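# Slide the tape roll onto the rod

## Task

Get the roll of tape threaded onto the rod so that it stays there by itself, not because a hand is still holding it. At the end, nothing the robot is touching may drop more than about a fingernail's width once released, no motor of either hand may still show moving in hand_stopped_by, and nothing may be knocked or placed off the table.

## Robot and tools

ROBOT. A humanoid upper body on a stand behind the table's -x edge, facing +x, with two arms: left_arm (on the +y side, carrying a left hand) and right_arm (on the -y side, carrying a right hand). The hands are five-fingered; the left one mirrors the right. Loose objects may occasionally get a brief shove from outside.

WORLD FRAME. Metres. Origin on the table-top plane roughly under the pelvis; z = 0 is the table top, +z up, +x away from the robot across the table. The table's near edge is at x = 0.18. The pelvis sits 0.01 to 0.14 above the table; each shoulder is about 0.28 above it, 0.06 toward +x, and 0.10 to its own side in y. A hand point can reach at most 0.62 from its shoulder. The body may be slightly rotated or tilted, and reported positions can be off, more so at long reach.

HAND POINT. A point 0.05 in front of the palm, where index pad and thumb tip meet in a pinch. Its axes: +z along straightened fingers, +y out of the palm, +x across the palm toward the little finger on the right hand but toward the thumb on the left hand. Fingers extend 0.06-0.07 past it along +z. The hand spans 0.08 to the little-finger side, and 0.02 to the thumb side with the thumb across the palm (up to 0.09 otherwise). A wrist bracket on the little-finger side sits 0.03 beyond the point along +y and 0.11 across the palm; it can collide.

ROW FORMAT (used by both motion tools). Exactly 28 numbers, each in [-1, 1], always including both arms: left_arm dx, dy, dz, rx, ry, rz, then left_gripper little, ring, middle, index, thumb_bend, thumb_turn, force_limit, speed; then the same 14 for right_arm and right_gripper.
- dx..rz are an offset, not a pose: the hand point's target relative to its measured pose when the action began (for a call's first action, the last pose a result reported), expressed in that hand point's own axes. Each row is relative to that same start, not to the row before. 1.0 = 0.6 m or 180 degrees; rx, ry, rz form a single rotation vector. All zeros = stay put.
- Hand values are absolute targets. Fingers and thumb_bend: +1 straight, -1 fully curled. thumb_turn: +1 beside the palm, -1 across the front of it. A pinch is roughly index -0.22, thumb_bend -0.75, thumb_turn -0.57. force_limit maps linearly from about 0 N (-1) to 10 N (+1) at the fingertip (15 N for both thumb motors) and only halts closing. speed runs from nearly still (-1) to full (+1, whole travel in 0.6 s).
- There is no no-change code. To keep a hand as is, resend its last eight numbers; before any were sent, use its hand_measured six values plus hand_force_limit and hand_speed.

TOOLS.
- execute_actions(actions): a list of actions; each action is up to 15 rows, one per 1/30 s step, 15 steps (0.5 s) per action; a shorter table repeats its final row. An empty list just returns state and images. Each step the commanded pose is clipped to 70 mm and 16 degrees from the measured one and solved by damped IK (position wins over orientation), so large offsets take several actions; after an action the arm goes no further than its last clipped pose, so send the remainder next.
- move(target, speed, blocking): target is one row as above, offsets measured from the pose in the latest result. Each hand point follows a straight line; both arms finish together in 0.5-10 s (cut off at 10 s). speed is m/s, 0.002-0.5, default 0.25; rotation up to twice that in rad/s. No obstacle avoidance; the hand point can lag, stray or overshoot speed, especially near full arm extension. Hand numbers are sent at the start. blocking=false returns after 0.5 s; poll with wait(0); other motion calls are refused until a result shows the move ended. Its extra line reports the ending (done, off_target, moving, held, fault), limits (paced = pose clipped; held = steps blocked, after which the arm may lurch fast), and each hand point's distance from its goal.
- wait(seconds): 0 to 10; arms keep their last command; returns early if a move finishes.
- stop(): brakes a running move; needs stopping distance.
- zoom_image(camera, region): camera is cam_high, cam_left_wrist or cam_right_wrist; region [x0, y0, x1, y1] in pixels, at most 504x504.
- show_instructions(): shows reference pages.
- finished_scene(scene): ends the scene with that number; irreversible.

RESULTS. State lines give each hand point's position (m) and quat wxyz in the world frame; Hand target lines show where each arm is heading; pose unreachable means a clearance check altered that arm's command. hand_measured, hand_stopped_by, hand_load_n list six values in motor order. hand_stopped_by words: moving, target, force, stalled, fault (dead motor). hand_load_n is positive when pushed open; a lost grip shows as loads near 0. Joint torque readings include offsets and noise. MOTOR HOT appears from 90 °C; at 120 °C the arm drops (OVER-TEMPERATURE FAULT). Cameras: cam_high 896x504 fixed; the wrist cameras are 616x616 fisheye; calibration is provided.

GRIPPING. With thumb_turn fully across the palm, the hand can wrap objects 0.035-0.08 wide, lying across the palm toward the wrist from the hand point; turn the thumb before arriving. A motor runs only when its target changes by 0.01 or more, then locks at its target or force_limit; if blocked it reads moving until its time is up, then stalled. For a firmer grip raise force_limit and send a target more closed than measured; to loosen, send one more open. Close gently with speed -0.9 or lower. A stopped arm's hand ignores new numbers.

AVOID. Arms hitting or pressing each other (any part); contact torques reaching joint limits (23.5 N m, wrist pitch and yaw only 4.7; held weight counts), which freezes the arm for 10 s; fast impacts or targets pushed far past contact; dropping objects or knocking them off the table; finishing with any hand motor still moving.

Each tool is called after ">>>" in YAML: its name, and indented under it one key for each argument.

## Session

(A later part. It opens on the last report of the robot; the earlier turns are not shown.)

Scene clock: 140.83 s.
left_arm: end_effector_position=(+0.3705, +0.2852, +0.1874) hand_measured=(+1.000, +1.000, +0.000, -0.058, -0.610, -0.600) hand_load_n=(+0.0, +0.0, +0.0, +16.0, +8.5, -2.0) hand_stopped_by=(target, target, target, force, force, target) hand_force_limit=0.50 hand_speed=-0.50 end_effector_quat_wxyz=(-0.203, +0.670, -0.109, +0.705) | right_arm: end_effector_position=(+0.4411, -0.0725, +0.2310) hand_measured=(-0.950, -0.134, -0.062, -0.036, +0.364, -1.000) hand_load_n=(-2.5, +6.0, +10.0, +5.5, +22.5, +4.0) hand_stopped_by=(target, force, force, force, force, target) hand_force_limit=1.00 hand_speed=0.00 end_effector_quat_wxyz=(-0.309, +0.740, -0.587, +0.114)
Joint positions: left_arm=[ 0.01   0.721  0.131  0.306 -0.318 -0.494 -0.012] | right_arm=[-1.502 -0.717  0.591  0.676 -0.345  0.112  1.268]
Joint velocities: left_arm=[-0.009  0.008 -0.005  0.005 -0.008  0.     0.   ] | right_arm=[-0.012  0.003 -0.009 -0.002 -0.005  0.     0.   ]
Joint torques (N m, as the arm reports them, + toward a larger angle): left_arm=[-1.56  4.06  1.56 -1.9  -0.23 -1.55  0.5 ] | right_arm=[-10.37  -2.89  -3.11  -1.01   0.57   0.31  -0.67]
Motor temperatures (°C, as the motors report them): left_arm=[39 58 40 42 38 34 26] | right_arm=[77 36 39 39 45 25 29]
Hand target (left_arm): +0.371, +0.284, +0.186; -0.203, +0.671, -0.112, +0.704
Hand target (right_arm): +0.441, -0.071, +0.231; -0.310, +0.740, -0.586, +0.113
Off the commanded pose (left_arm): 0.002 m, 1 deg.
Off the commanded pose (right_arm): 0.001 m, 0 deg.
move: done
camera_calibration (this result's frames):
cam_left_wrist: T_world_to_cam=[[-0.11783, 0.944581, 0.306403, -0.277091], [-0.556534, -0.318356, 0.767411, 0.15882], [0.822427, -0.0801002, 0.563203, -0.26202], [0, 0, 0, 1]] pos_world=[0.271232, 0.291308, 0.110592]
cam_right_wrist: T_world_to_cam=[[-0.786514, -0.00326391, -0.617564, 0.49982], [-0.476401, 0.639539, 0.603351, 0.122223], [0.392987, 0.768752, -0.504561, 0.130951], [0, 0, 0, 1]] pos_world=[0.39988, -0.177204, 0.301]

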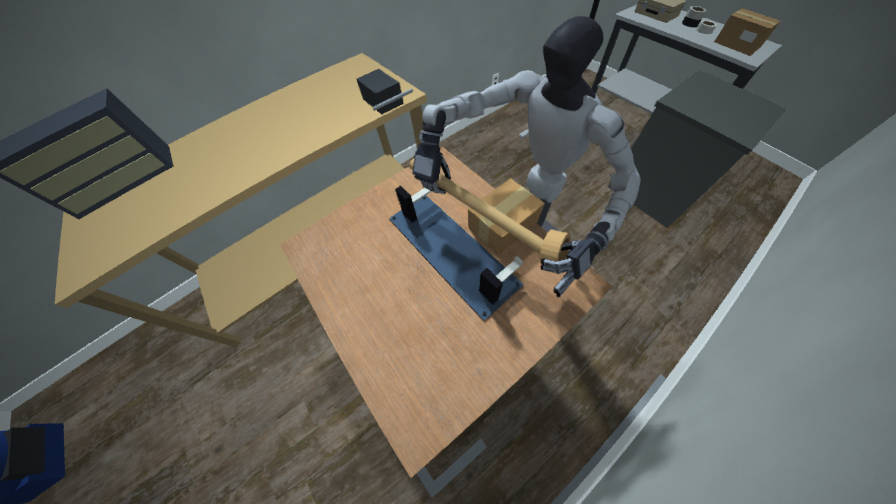

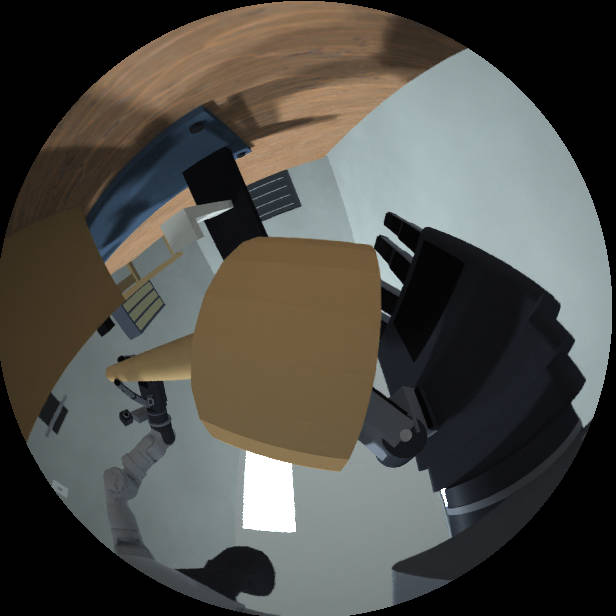

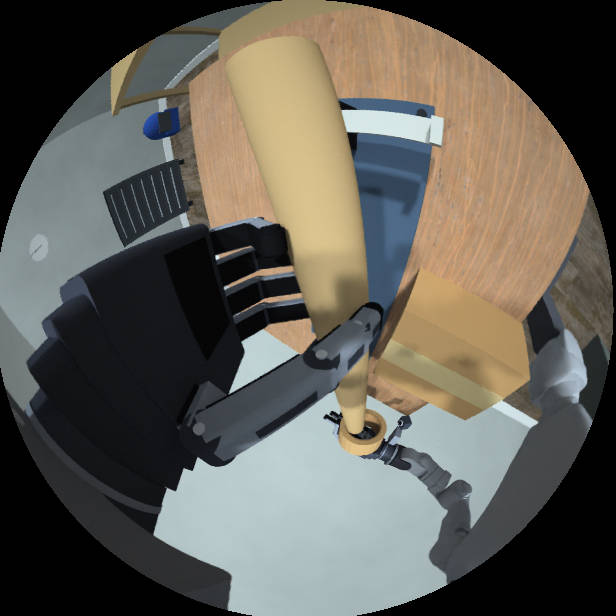

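>>> execute_actions:
  actions:
    - [[0,0,0,0,0,0,1,1,0.4,0.4,0.2,-0.6,0.5,-0.3, 0,0,0,0.008,-0.05,0.03,-0.95,-0.95,-0.95,-0.95,-0.95,-1,1,0]]
    - [[0,-0.03,0,0,0,0,1,1,1,1,1,-0.6,0.5,-0.3, 0,0,0,0.01,-0.06,0.035,-0.95,-0.95,-0.95,-0.95,-0.95,-1,1,0]]

>>> move:
  target: [0,-0.15,-0.1,0,0,0,1,1,1,1,1,1,0.5,0, 0,0,0,0.02,-0.115,0.066,-0.95,-0.95,-0.95,-0.95,-0.95,-1,1,0]
  speed: 0.1

Scene clock: 146.67 s.
left_arm: end_effector_position=(+0.3675, +0.3010, +0.1914) hand_measured=(+1.000, +1.000, +0.940, +0.940, +0.044, -0.600) hand_load_n=(+0.0, +0.0, +0.0, +0.0, +0.5, -1.0) hand_stopped_by=(target, target, moving, moving, moving, target) hand_force_limit=0.50 hand_speed=-0.30 end_effector_quat_wxyz=(-0.204, +0.674, -0.112, +0.701) | right_arm: end_effector_position=(+0.4424, -0.0759, +0.2311) hand_measured=(-0.950, -0.134, -0.062, -0.036, +0.364, -1.000) hand_load_n=(-4.0, +6.5, +11.0, +5.0, +23.0, +2.5) hand_stopped_by=(target, force, force, force, force, target) hand_force_limit=1.00 hand_speed=0.00 end_effector_quat_wxyz=(-0.436, +0.673, -0.597, -0.021)
Joint positions: left_arm=[ 0.011  0.758  0.166  0.353 -0.366 -0.508 -0.079] | right_arm=[-1.476 -0.693  0.393  1.212 -0.13  -0.357  1.2  ]
Joint velocities: left_arm=[-0.005  0.     0.002  0.008  0.003  0.     0.   ] | right_arm=[-0.345  0.156  0.     0.557 -0.005 -0.384  0.   ]
Joint torques (N m, as the arm reports them, + toward a larger angle): left_arm=[-1.73  4.17  1.98 -1.69 -0.86 -1.8   0.47] | right_arm=[-10.47  -2.97  -1.76  -1.12   1.23  -0.27  -0.68]
Motor temperatures (°C, as the motors report them): left_arm=[39 57 40 42 38 34 26] | right_arm=[78 36 39 40 45 25 29]
Hand target (left_arm): +0.368, +0.301, +0.191; -0.203, +0.674, -0.110, +0.701
Hand target (right_arm): +0.442, -0.077, +0.230; -0.432, +0.675, -0.597, -0.021
Off the commanded pose (left_arm): 0.001 m, 0 deg.
Off the commanded pose (right_arm): 0.002 m, 1 deg.
camera_calibration (this result's frames):
cam_left_wrist: T_world_to_cam=[[-0.113128, 0.943203, 0.312361, -0.296066], [-0.546571, -0.321614, 0.773191, 0.155381], [0.829736, -0.0832585, 0.551911, -0.260056], [0, 0, 0, 1]] pos_world=[0.267211, 0.307572, 0.115869]
cam_right_wrist: T_world_to_cam=[[-0.813568, 0.212727, -0.541159, 0.511581], [-0.455078, 0.346384, 0.820318, 0.0431698], [0.361953, 0.913655, -0.185, 0.0839733], [0, 0, 0, 1]] pos_world=[0.405458, -0.200503, 0.256969]

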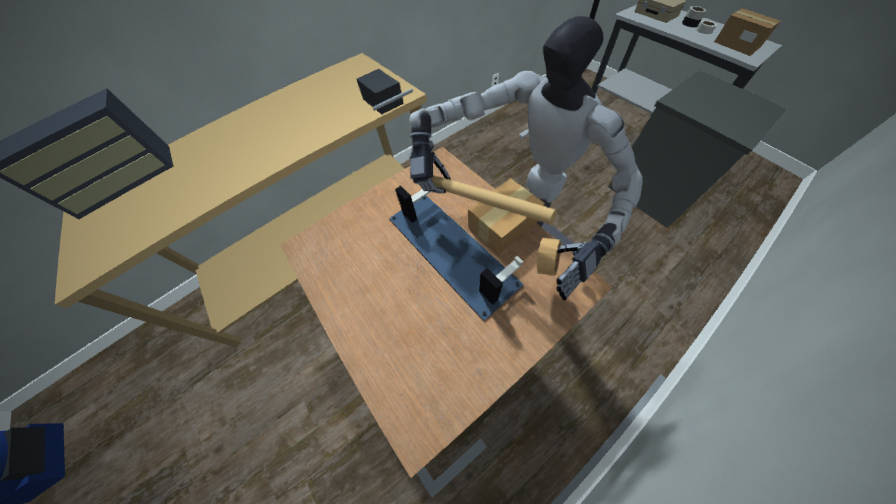

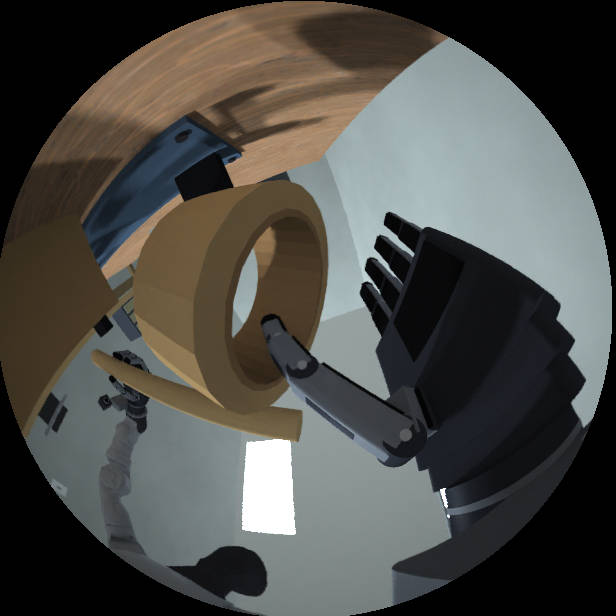

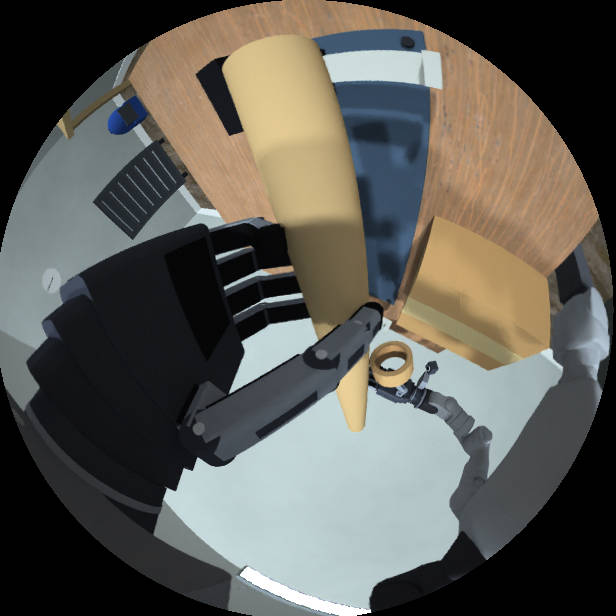

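Scene clock: 149.10 s.
left_arm: end_effector_position=(+0.2981, +0.3757, +0.2300) hand_measured=(+1.000, +1.000, +1.000, +1.000, +1.000, +1.000) hand_load_n=(+0.0, +0.0, +0.0, +0.0, -0.5, -1.5) hand_stopped_by=(target, target, target, target, target, target) hand_force_limit=0.50 hand_speed=0.00 end_effector_quat_wxyz=(-0.209, +0.672, -0.115, +0.701) | right_arm: end_effector_position=(+0.4422, -0.0775, +0.2314) hand_measured=(-0.950, -0.134, -0.062, -0.036, +0.364, -1.000) hand_load_n=(-4.0, +6.5, +10.5, +5.0, +23.0, +2.5) hand_stopped_by=(target, force, force, force, force, target) hand_force_limit=1.00 hand_speed=0.00 end_effector_quat_wxyz=(+0.556, -0.551, +0.613, +0.109)
Joint positions: left_arm=[ 0.211  0.883  0.445  0.542 -0.675 -0.675 -0.499] | right_arm=[-1.328 -0.658  0.113  1.411 -0.013 -0.556  1.161]
Joint velocities: left_arm=[-0.002  0.     0.003  0.     0.008  0.    -0.007] | right_arm=[ 0.008 -0.006 -0.031 -0.002  0.008  0.     0.   ]
Joint torques (N m, as the arm reports them, + toward a larger angle): left_arm=[-0.68  5.07  2.31 -1.19 -1.33 -1.62  0.42] | right_arm=[-10.21  -3.61  -1.64  -1.88   1.59  -0.51  -0.74]
Motor temperatures (°C, as the motors report them): left_arm=[39 57 40 42 38 34 26] | right_arm=[78 36 39 40 45 25 29]
Hand target (left_arm): +0.298, +0.376, +0.231; -0.210, +0.671, -0.114, +0.702
Hand target (right_arm): +0.442, -0.077, +0.231; +0.557, -0.551, +0.612, +0.110
Off the commanded pose (left_arm): 0.004 m, 1 deg.
Off the commanded pose (right_arm): 0.002 m, 9 deg.
move: off_target (left_arm, right_arm)
camera_calibration (this result's frames):
cam_left_wrist: T_world_to_cam=[[-0.116784, 0.939043, 0.323358, -0.386322], [-0.547819, -0.332483, 0.767691, 0.117343], [0.828405, -0.0874874, 0.553254, -0.215832], [0, 0, 0, 1]] pos_world=[0.197963, 0.382905, 0.154247]
cam_right_wrist: T_world_to_cam=[[-0.777843, 0.470575, -0.416558, 0.487364], [-0.440339, 0.0648309, 0.895488, -0.00231691], [0.4484, 0.879975, 0.156784, -0.0343138], [0, 0, 0, 1]] pos_world=[0.393459, -0.198996, 0.21047]

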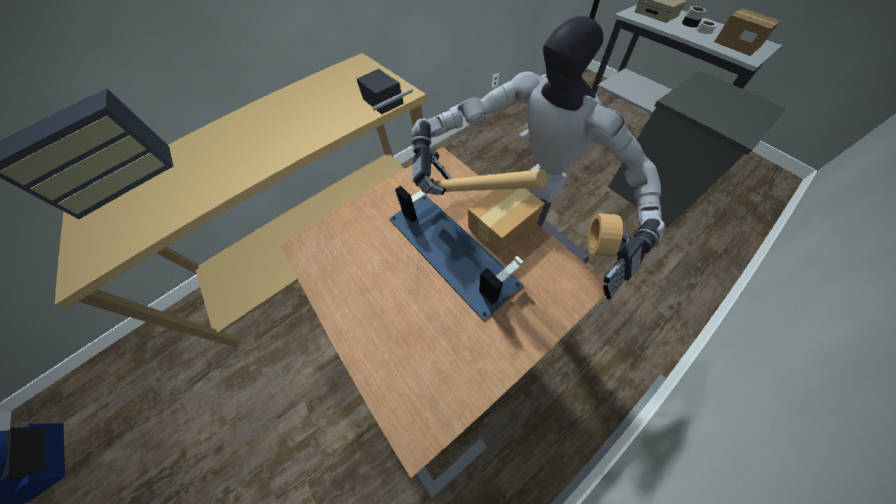

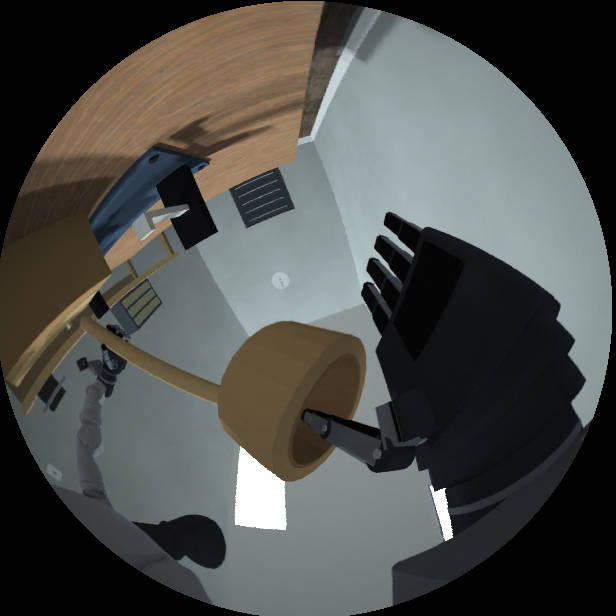

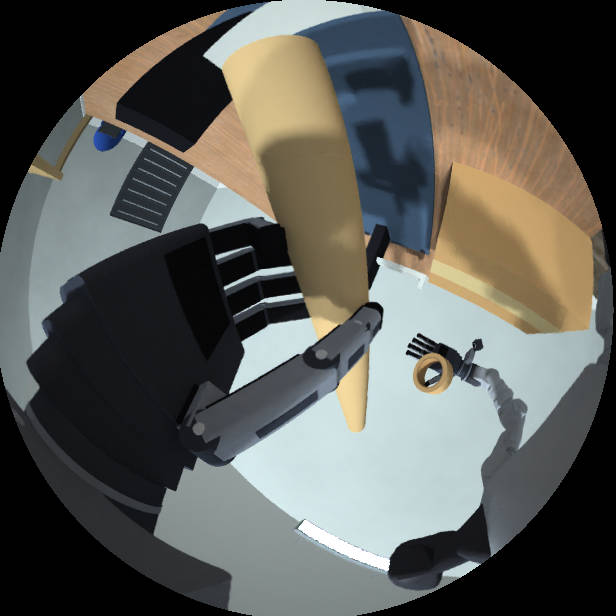

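>>> execute_actions:
  actions:
    - [[0,0,0,0,0,0,1,1,1,1,1,-0.6,0.3,-0.6, 0,0,0,0,0,0,-0.95,-0.95,-0.95,-0.95,-0.95,-1,1,0]]
    - [[0,0,0,0,0,0,1,1,1,1,1,-0.6,0.3,-0.6, 0,0,0,0,0,0,-0.95,-0.95,-0.95,-0.95,-0.95,-1,1,0]]
    - [[0,0,0,0,0,0,1,1,1,1,1,-0.6,0.3,-0.6, 0,0,0,0,0,0,-0.95,-0.95,-0.95,-0.95,-0.95,-1,1,0]]
    - [[0,0,0,0,0,0,1,1,1,1,1,-0.6,0.3,-0.6, 0,0,0,0,0,0,-0.95,-0.95,-0.95,-0.95,-0.95,-1,1,0]]
    - [[0,0,0,0,0,0,1,1,1,1,1,-0.6,0.3,-0.6, 0,0,0,0,0,0,-0.95,-0.95,-0.95,-0.95,-0.95,-1,1,0]]
    - [[0,0,0,0,0,0,1,1,1,1,1,-0.6,0.3,-0.6, 0,0,0,0,0,0,-0.95,-0.95,-0.95,-0.95,-0.95,-1,1,0]]

Scene clock: 160.83 s.
left_arm: end_effector_position=(+0.2980, +0.3758, +0.2300) hand_measured=(+1.000, +1.000, +1.000, +1.000, +1.000, -0.600) hand_load_n=(+0.0, +0.0, +0.0, +0.0, +0.0, -2.0) hand_stopped_by=(target, target, target, target, target, moving) hand_force_limit=0.30 hand_speed=-0.60 end_effector_quat_wxyz=(-0.209, +0.672, -0.115, +0.701) | right_arm: end_effector_position=(+0.4423, -0.0774, +0.2316) hand_measured=(-0.950, -0.134, -0.062, -0.036, +0.364, -1.000) hand_load_n=(-4.0, +6.5, +10.5, +5.0, +23.0, +2.5) hand_stopped_by=(target, force, force, force, force, target) hand_force_limit=1.00 hand_speed=0.00 end_effector_quat_wxyz=(+0.556, -0.551, +0.613, +0.109)
Joint positions: left_arm=[ 0.211  0.883  0.446  0.542 -0.675 -0.675 -0.5  ] | right_arm=[-1.328 -0.658  0.112  1.41  -0.013 -0.556  1.161]
Joint velocities: left_arm=[-0.012 -0.003 -0.006 -0.006 -0.006  0.     0.   ] | right_arm=[ 0.011 -0.006  0.     0.009 -0.002  0.     0.   ]
Joint torques (N m, as the arm reports them, + toward a larger angle): left_arm=[-0.68  5.01  2.17 -1.29 -1.17 -1.48  0.49] | right_arm=[-9.95 -4.   -1.8  -1.76  1.69 -0.58 -0.68]
Motor temperatures (°C, as the motors report them): left_arm=[38 58 41 42 38 34 26] | right_arm=[78 36 38 41 45 26 29]
Hand target (left_arm): +0.298, +0.376, +0.230; -0.209, +0.672, -0.115, +0.701
Hand target (right_arm): +0.442, -0.077, +0.232; +0.556, -0.551, +0.613, +0.109
Off the commanded pose (left_arm): 0.000 m, 0 deg.
Off the commanded pose (right_arm): 0.000 m, 0 deg.
camera_calibration (this result's frames):
cam_left_wrist: T_world_to_cam=[[-0.116571, 0.938938, 0.323739, -0.386522], [-0.547983, -0.332661, 0.767497, 0.117387], [0.828327, -0.0879351, 0.5533, -0.215604], [0, 0, 0, 1]] pos_world=[0.197859, 0.383011, 0.154332]
cam_right_wrist: T_world_to_cam=[[-0.777609, 0.471072, -0.416432, 0.487366], [-0.440774, 0.063896, 0.895341, -0.00235625], [0.448378, 0.879778, 0.15795, -0.0347475], [0, 0, 0, 1]] pos_world=[0.393522, -0.198864, 0.210553]

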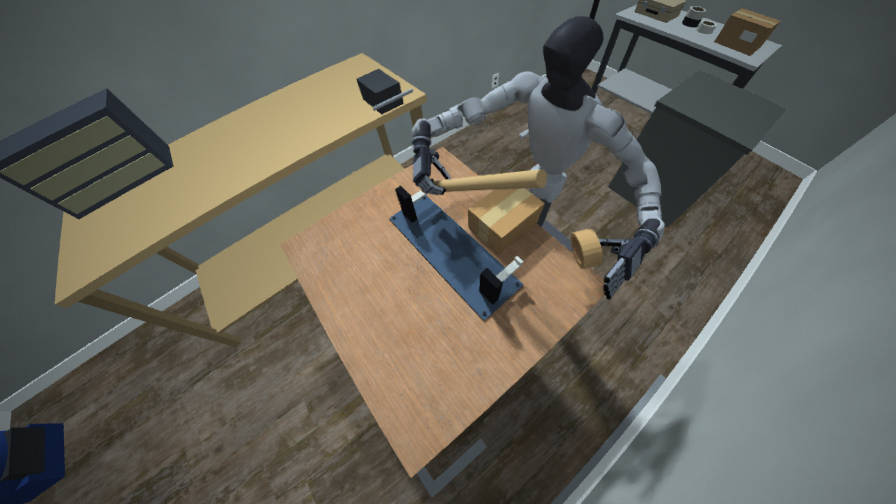

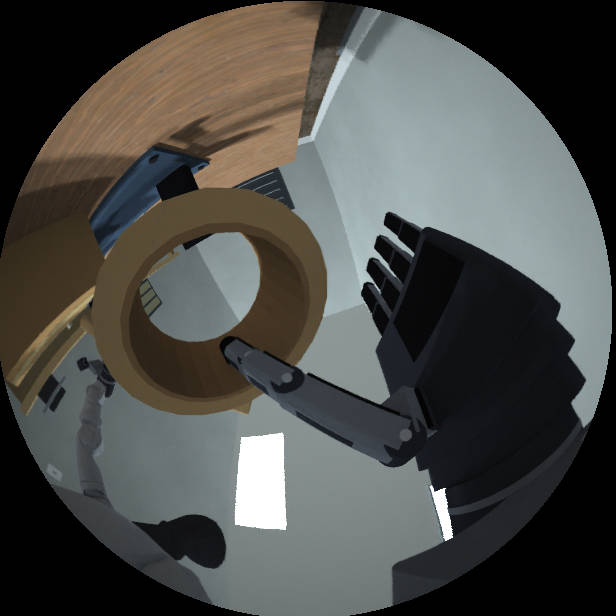

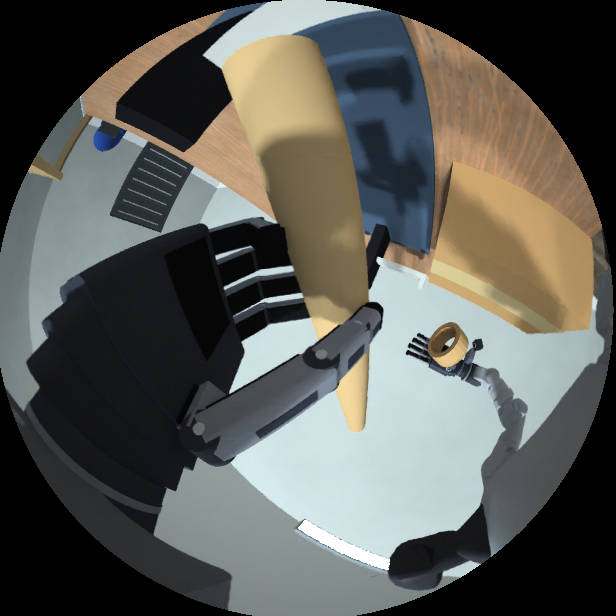

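>>> move:
  target: [0.033,-0.052,0.17,0,0,0,1,1,1,1,1,-0.6,0.3,-0.6, 0,0,0,-0.02,0.115,-0.066,-0.95,-0.95,-0.95,-0.95,-0.95,-1,1,0]
  speed: 0.03

>>> zoom_image:
  camera: "cam_high"
  region: [470,150,690,290]

Scene clock: 181.03 s.
left_arm: end_effector_position=(+0.4016, +0.3955, +0.2626) hand_measured=(+1.000, +1.000, +1.000, +1.000, +1.000, -0.600) hand_load_n=(+0.0, +0.0, +0.0, +0.0, +0.0, -2.0) hand_stopped_by=(target, target, target, target, target, target) hand_force_limit=0.30 hand_speed=-0.60 end_effector_quat_wxyz=(-0.200, +0.673, -0.115, +0.702) | right_arm: end_effector_position=(+0.4421, -0.0767, +0.2333) hand_measured=(-0.950, -0.134, -0.062, -0.036, +0.364, -1.000) hand_load_n=(-4.0, +6.5, +11.0, +5.0, +23.0, +2.5) hand_stopped_by=(target, force, force, force, force, target) hand_force_limit=1.00 hand_speed=0.00 end_effector_quat_wxyz=(-0.432, +0.634, -0.641, +0.030)
Joint positions: left_arm=[-0.64   1.027  0.178  1.32  -0.55  -0.696 -0.709] | right_arm=[-1.252 -0.836  0.428  0.548 -0.066  0.17   1.094]
Joint velocities: left_arm=[-0.115  0.    -0.002  0.213  0.021 -0.102 -0.083] | right_arm=[ 0.008 -0.002  0.014  0.006  0.005  0.003  0.   ]
Joint torques (N m, as the arm reports them, + toward a larger angle): left_arm=[-2.97  6.18  0.71 -1.44 -1.   -1.44  0.4 ] | right_arm=[-9.98 -3.67 -3.15 -0.96  0.73 -0.15 -0.6 ]
Motor temperatures (°C, as the motors report them): left_arm=[39 61 41 41 38 33 26] | right_arm=[79 37 38 41 45 26 29]
Hand target (left_arm): +0.402, +0.395, +0.262; -0.200, +0.674, -0.120, +0.701
Hand target (right_arm): +0.442, -0.078, +0.233; -0.430, +0.635, -0.641, +0.033
Off the commanded pose (left_arm): 0.015 m, 1 deg.
Off the commanded pose (right_arm): 0.002 m, 1 deg.
move: off_target (left_arm)
camera_calibration (this result's frames):
cam_left_wrist: T_world_to_cam=[[-0.103101, 0.944565, 0.311717, -0.407998], [-0.551457, -0.315095, 0.772405, 0.148922], [0.827807, -0.0922629, 0.553374, -0.315855], [0, 0, 0, 1]] pos_world=[0.301526, 0.403163, 0.186938]
cam_right_wrist: T_world_to_cam=[[-0.761211, 0.310491, -0.569345, 0.503708], [-0.415636, 0.440332, 0.795836, 0.036999], [0.497801, 0.842439, -0.206134, 0.0246312], [0, 0, 0, 1]] pos_world=[0.386545, -0.193439, 0.262416]

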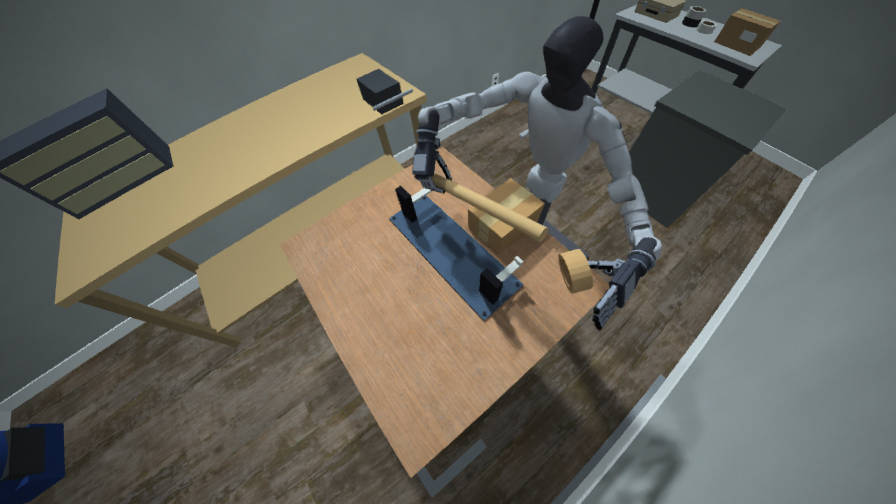

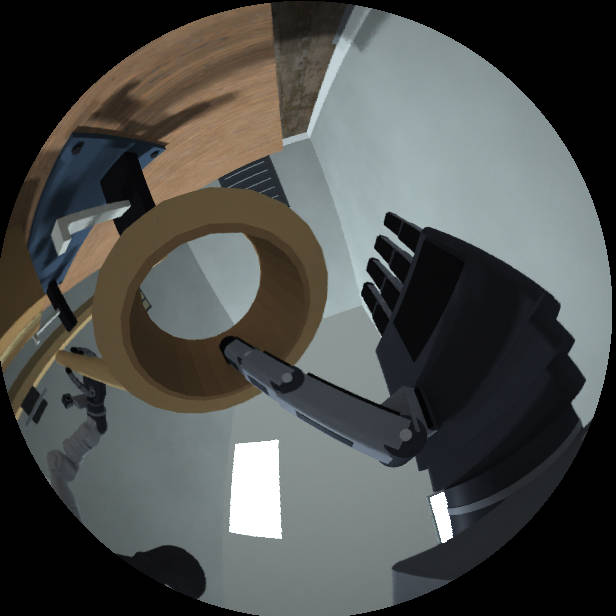

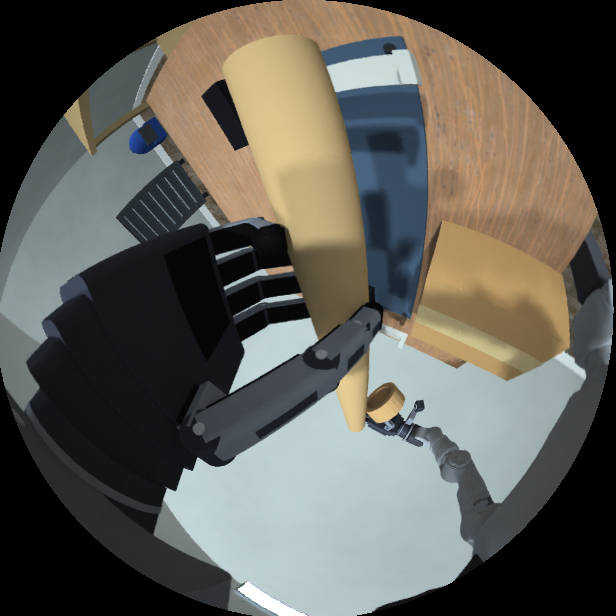

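Region (470, 150, 690, 290) of cam_high's 896x504 image, scaled by 2.291, with more detail than that image has; it fills the top 321 rows of this view, and the rest is white.

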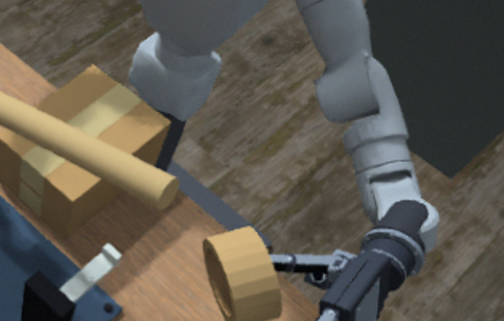

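>>> move:
  target: [0.085,0.005,-0.067,0,0,0,1,1,1,1,1,-0.6,0.3,-0.6, 0,0,0,0,0,0,-0.95,-0.95,-0.95,-0.95,-0.95,-1,1,0]
  speed: 0.03

>>> zoom_image:
  camera: "cam_high"
  region: [470,150,690,290]

Scene clock: 190.70 s.
left_arm: end_effector_position=(+0.3582, +0.3722, +0.3085) hand_measured=(+1.000, +1.000, +1.000, +1.000, +1.000, -0.600) hand_load_n=(+0.0, +0.0, +0.0, +0.0, +0.0, -2.0) hand_stopped_by=(target, target, target, target, target, target) hand_force_limit=0.30 hand_speed=-0.60 end_effector_quat_wxyz=(-0.204, +0.673, -0.112, +0.702) | right_arm: end_effector_position=(+0.4421, -0.0768, +0.2332) hand_measured=(-0.950, -0.134, -0.062, -0.036, +0.364, -1.000) hand_load_n=(-4.0, +6.5, +11.0, +5.0, +23.0, +2.5) hand_stopped_by=(target, force, force, force, force, target) hand_force_limit=1.00 hand_speed=0.00 end_effector_quat_wxyz=(-0.432, +0.634, -0.641, +0.030)
Joint positions: left_arm=[ 0.145  1.144  0.477  0.309 -0.779 -0.273 -0.348] | right_arm=[-1.252 -0.836  0.428  0.548 -0.066  0.17   1.094]
Joint velocities: left_arm=[ 0.     0.     0.006 -0.003  0.009  0.014  0.   ] | right_arm=[ 0.014 -0.012  0.011 -0.003 -0.021  0.     0.   ]
Joint torques (N m, as the arm reports them, + toward a larger angle): left_arm=[-1.41  5.3   3.01 -1.21 -1.05 -1.46  0.56] | right_arm=[-10.13  -3.59  -3.3   -1.55   1.16  -0.35  -0.84]
Motor temperatures (°C, as the motors report them): left_arm=[40 63 40 42 38 33 26] | right_arm=[79 38 39 41 45 26 29]
Hand target (left_arm): +0.358, +0.373, +0.309; -0.204, +0.673, -0.110, +0.703
Hand target (right_arm): +0.442, -0.077, +0.233; -0.432, +0.634, -0.641, +0.030
Off the commanded pose (left_arm): 0.008 m, 1 deg.
Off the commanded pose (right_arm): 0.000 m, 0 deg.
move: off_target (left_arm)
camera_calibration (this result's frames):
cam_left_wrist: T_world_to_cam=[[-0.113921, 0.942833, 0.313189, -0.400647], [-0.549684, -0.322411, 0.770649, 0.0848289], [0.827569, -0.0843619, 0.55499, -0.310844], [0, 0, 0, 1]] pos_world=[0.258231, 0.37887, 0.23262]
cam_right_wrist: T_world_to_cam=[[-0.76122, 0.310519, -0.569318, 0.503713], [-0.415362, 0.440734, 0.795756, 0.0370316], [0.498015, 0.842219, -0.206517, 0.0246944], [0, 0, 0, 1]] pos_world=[0.38652, -0.193531, 0.262404]

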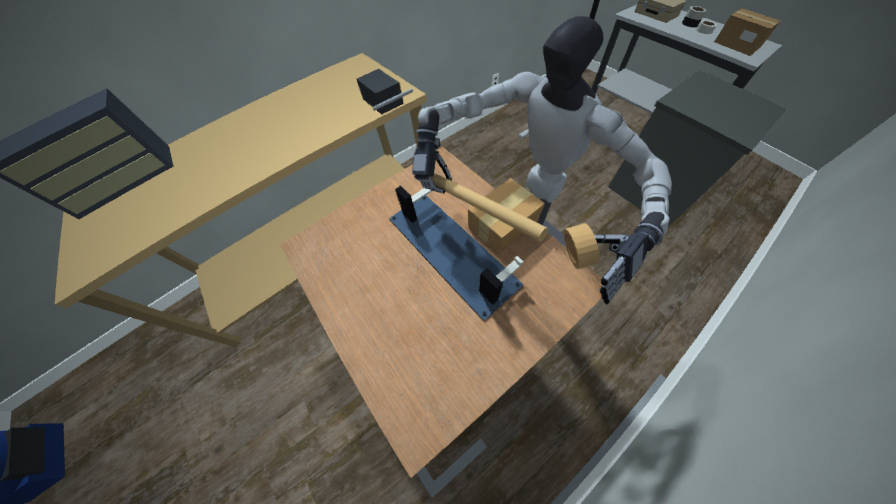

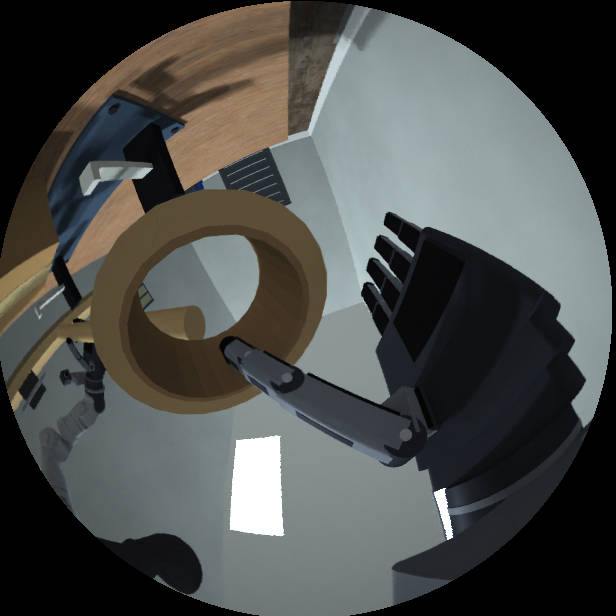

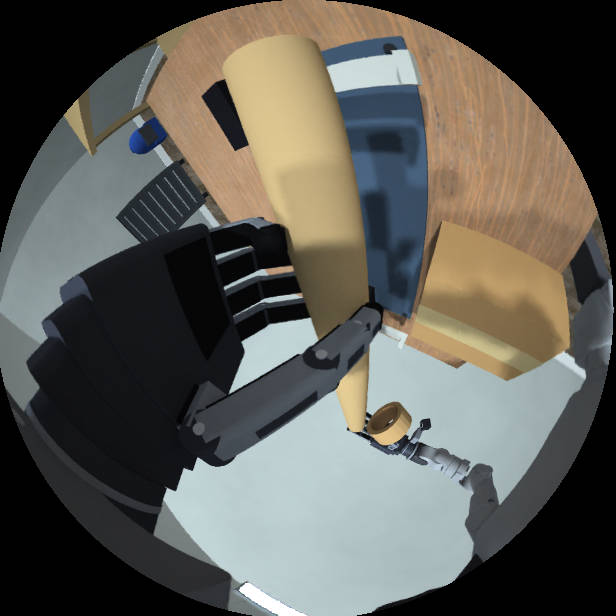

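Region (470, 150, 690, 290) of cam_high's 896x504 image, scaled by 2.291, with more detail than that image has; it fills the top 321 rows of this view, and the rest is white.

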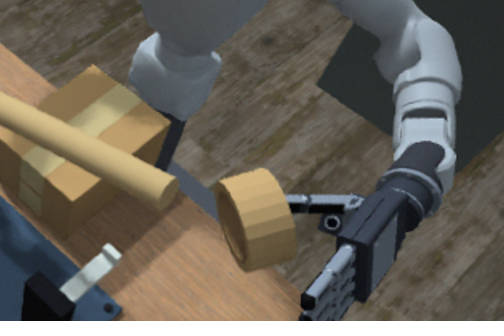

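>>> move:
  target: [0,0,0.075,0,0,0,1,1,1,1,1,-0.6,0.3,-0.6, 0,0,0,0,0,0,-0.95,-0.95,-0.95,-0.95,-0.95,-1,1,0]
  speed: 0.03

>>> zoom_image:
  camera: "cam_high"
  region: [470,150,690,290]

>>> zoom_image:
  camera: "cam_right_wrist"
  region: [280,370,460,490]

Scene clock: 198.27 s.
left_arm: end_effector_position=(+0.4050, +0.3734, +0.3094) hand_measured=(+1.000, +1.000, +1.000, +1.000, +1.000, -0.600) hand_load_n=(+0.0, +0.0, +0.0, +0.0, +0.0, -2.0) hand_stopped_by=(target, target, target, target, target, target) hand_force_limit=0.30 hand_speed=-0.60 end_effector_quat_wxyz=(-0.199, +0.673, -0.111, +0.703) | right_arm: end_effector_position=(+0.4421, -0.0768, +0.2332) hand_measured=(-0.950, -0.134, -0.062, -0.036, +0.364, -1.000) hand_load_n=(-4.0, +6.5, +11.0, +5.0, +23.0, +2.5) hand_stopped_by=(target, force, force, force, force, target) hand_force_limit=1.00 hand_speed=0.00 end_effector_quat_wxyz=(-0.432, +0.634, -0.641, +0.030)
Joint positions: left_arm=[-0.244  1.17   0.231  0.561 -0.717 -0.263 -0.382] | right_arm=[-1.252 -0.836  0.428  0.548 -0.066  0.17   1.094]
Joint velocities: left_arm=[ 0.003  0.008 -0.002  0.023  0.002  0.     0.   ] | right_arm=[-0.006 -0.002 -0.008  0.     0.005  0.     0.   ]
Joint torques (N m, as the arm reports them, + toward a larger angle): left_arm=[-2.56  5.98  2.22 -1.1  -0.64 -1.71  0.42] | right_arm=[-10.33  -3.75  -3.47  -1.15   1.14  -0.3   -0.79]
Motor temperatures (°C, as the motors report them): left_arm=[40 63 41 41 38 33 26] | right_arm=[79 38 39 40 45 26 30]
Hand target (left_arm): +0.405, +0.373, +0.308; -0.199, +0.674, -0.114, +0.703
Hand target (right_arm): +0.442, -0.077, +0.233; -0.432, +0.634, -0.641, +0.030
Off the commanded pose (left_arm): 0.005 m, 1 deg.
Off the commanded pose (right_arm): 0.000 m, 0 deg.
move: off_target (left_arm)
camera_calibration (this result's frames):
cam_left_wrist: T_world_to_cam=[[-0.107198, 0.946484, 0.304428, -0.398101], [-0.55258, -0.311263, 0.773156, 0.106473], [0.826537, -0.0853402, 0.556375, -0.349531], [0, 0, 0, 1]] pos_world=[0.30506, 0.380108, 0.233344]
cam_right_wrist: T_world_to_cam=[[-0.76122, 0.310519, -0.569317, 0.503713], [-0.415362, 0.440733, 0.795756, 0.0370315], [0.498015, 0.842219, -0.206517, 0.0246943], [0, 0, 0, 1]] pos_world=[0.38652, -0.193531, 0.262404]

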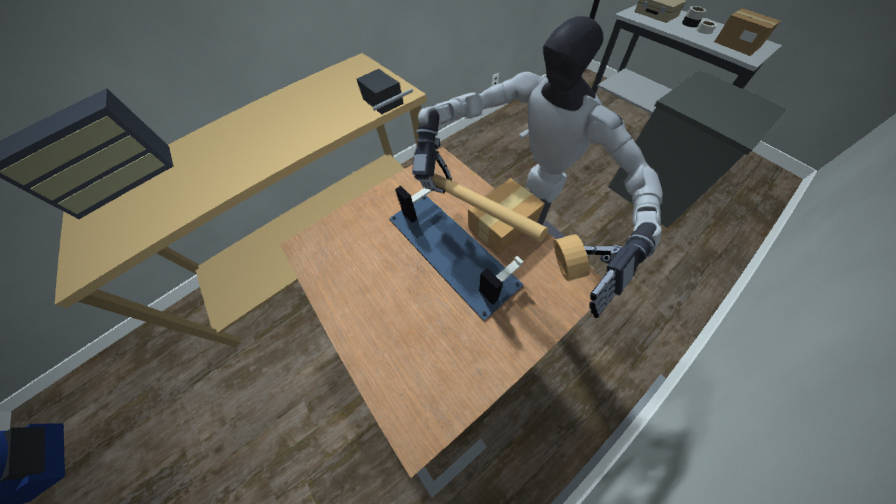

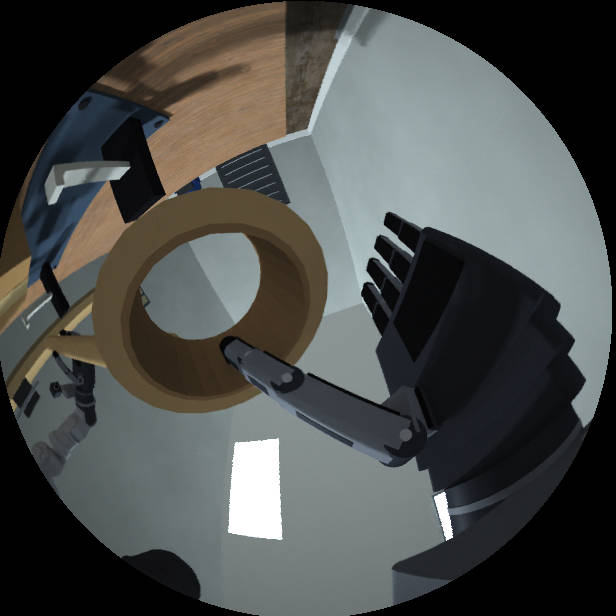

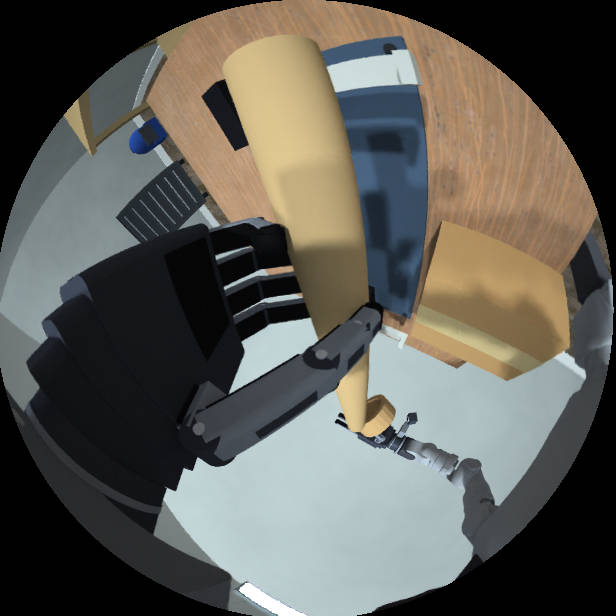

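Region (470, 150, 690, 290) of cam_high's 896x504 image, scaled by 2.291, with more detail than that image has; it fills the top 321 rows of this view, and the rest is white.

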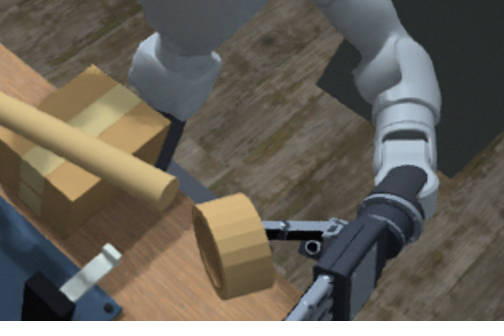

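Region (280, 370, 460, 490) of cam_right_wrist's 616x616 image, scaled by 2.800, with more detail than that image has.

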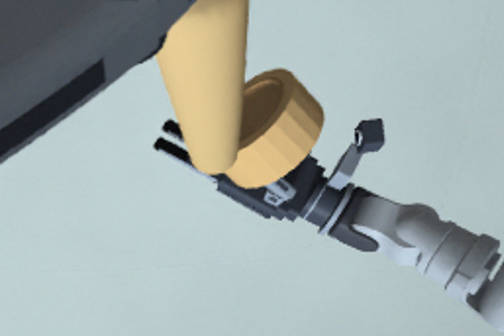

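>>> move:
  target: [0.072,-0.013,0.033,0,0,0,1,1,1,1,1,-0.6,0.3,-0.6, 0,0,0,0,0,0,-0.95,-0.95,-0.95,-0.95,-0.95,-1,1,0]
  speed: 0.03

>>> zoom_image:
  camera: "cam_high"
  region: [470,150,690,290]

>>> zoom_image:
  camera: "cam_right_wrist"
  region: [280,370,460,490]

Scene clock: 211.07 s.
left_arm: end_effector_position=(+0.4245, +0.3613, +0.3517) hand_measured=(+1.000, +1.000, +1.000, +1.000, +1.000, -0.600) hand_load_n=(+0.0, +0.0, +0.0, +0.0, +0.0, -2.0) hand_stopped_by=(target, target, target, target, target, target) hand_force_limit=0.30 hand_speed=-0.60 end_effector_quat_wxyz=(-0.196, +0.673, -0.114, +0.704) | right_arm: end_effector_position=(+0.4421, -0.0768, +0.2332) hand_measured=(-0.950, -0.134, -0.062, -0.036, +0.364, -1.000) hand_load_n=(-4.0, +6.5, +11.0, +5.0, +23.0, +2.5) hand_stopped_by=(target, force, force, force, force, target) hand_force_limit=1.00 hand_speed=0.00 end_effector_quat_wxyz=(-0.432, +0.634, -0.641, +0.030)
Joint positions: left_arm=[-0.358  1.257  0.23   0.466 -0.729 -0.055 -0.355] | right_arm=[-1.252 -0.836  0.428  0.548 -0.066  0.17   1.094]
Joint velocities: left_arm=[ 0.005 -0.003 -0.014  0.002 -0.003  0.002  0.   ] | right_arm=[-0.006  0.006 -0.005  0.008  0.006  0.     0.   ]
Joint torques (N m, as the arm reports them, + toward a larger angle): left_arm=[-2.85  6.    2.5  -1.23 -0.71 -1.46  0.53] | right_arm=[-10.1   -3.9   -3.12  -0.92   0.74  -0.33  -0.78]
Motor temperatures (°C, as the motors report them): left_arm=[41 64 42 41 38 34 26] | right_arm=[80 38 40 40 45 26 30]
Hand target (left_arm): +0.425, +0.361, +0.352; -0.195, +0.674, -0.114, +0.704
Hand target (right_arm): +0.442, -0.077, +0.233; -0.432, +0.634, -0.641, +0.030
Off the commanded pose (left_arm): 0.003 m, 0 deg.
Off the commanded pose (right_arm): 0.000 m, 0 deg.
move: done
camera_calibration (this result's frames):
cam_left_wrist: T_world_to_cam=[[-0.0997913, 0.947601, 0.303471, -0.40066], [-0.553721, -0.306291, 0.774325, 0.0790922], [0.826701, -0.0907674, 0.555271, -0.388015], [0, 0, 0, 1]] pos_world=[0.324585, 0.368672, 0.275799]
cam_right_wrist: T_world_to_cam=[[-0.76122, 0.310519, -0.569318, 0.503713], [-0.415362, 0.440734, 0.795756, 0.0370316], [0.498015, 0.842219, -0.206517, 0.0246944], [0, 0, 0, 1]] pos_world=[0.38652, -0.193531, 0.262404]

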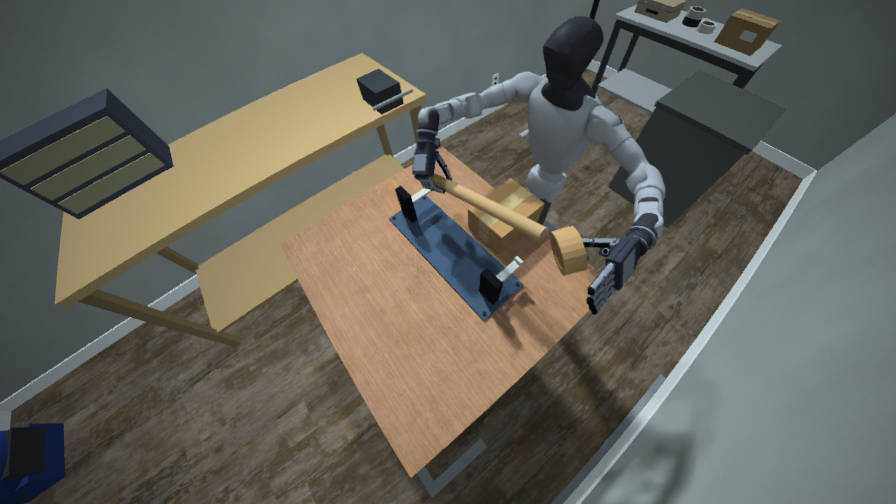

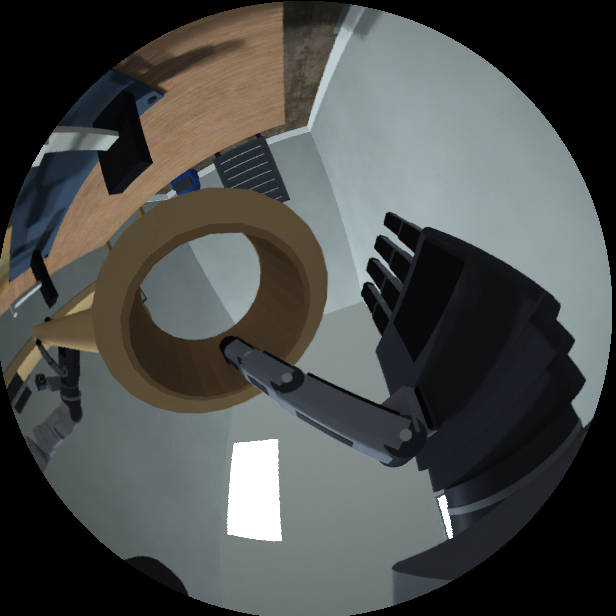

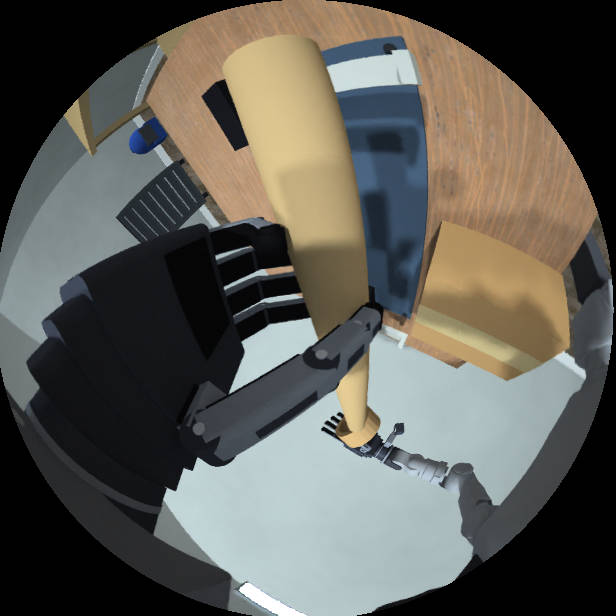

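Region (470, 150, 690, 290) of cam_high's 896x504 image, scaled by 2.291, with more detail than that image has; it fills the top 321 rows of this view, and the rest is white.

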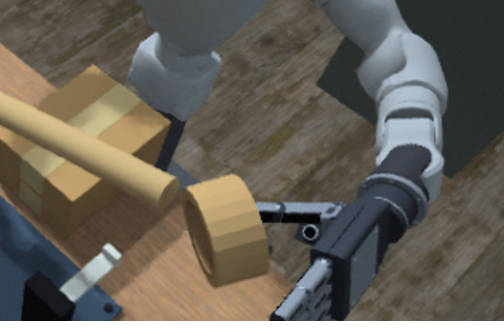

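Region (280, 370, 460, 490) of cam_right_wrist's 616x616 image, scaled by 2.800, with more detail than that image has.

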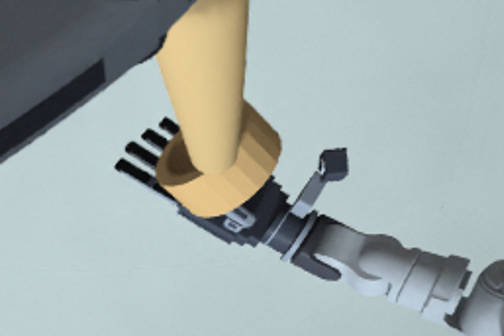

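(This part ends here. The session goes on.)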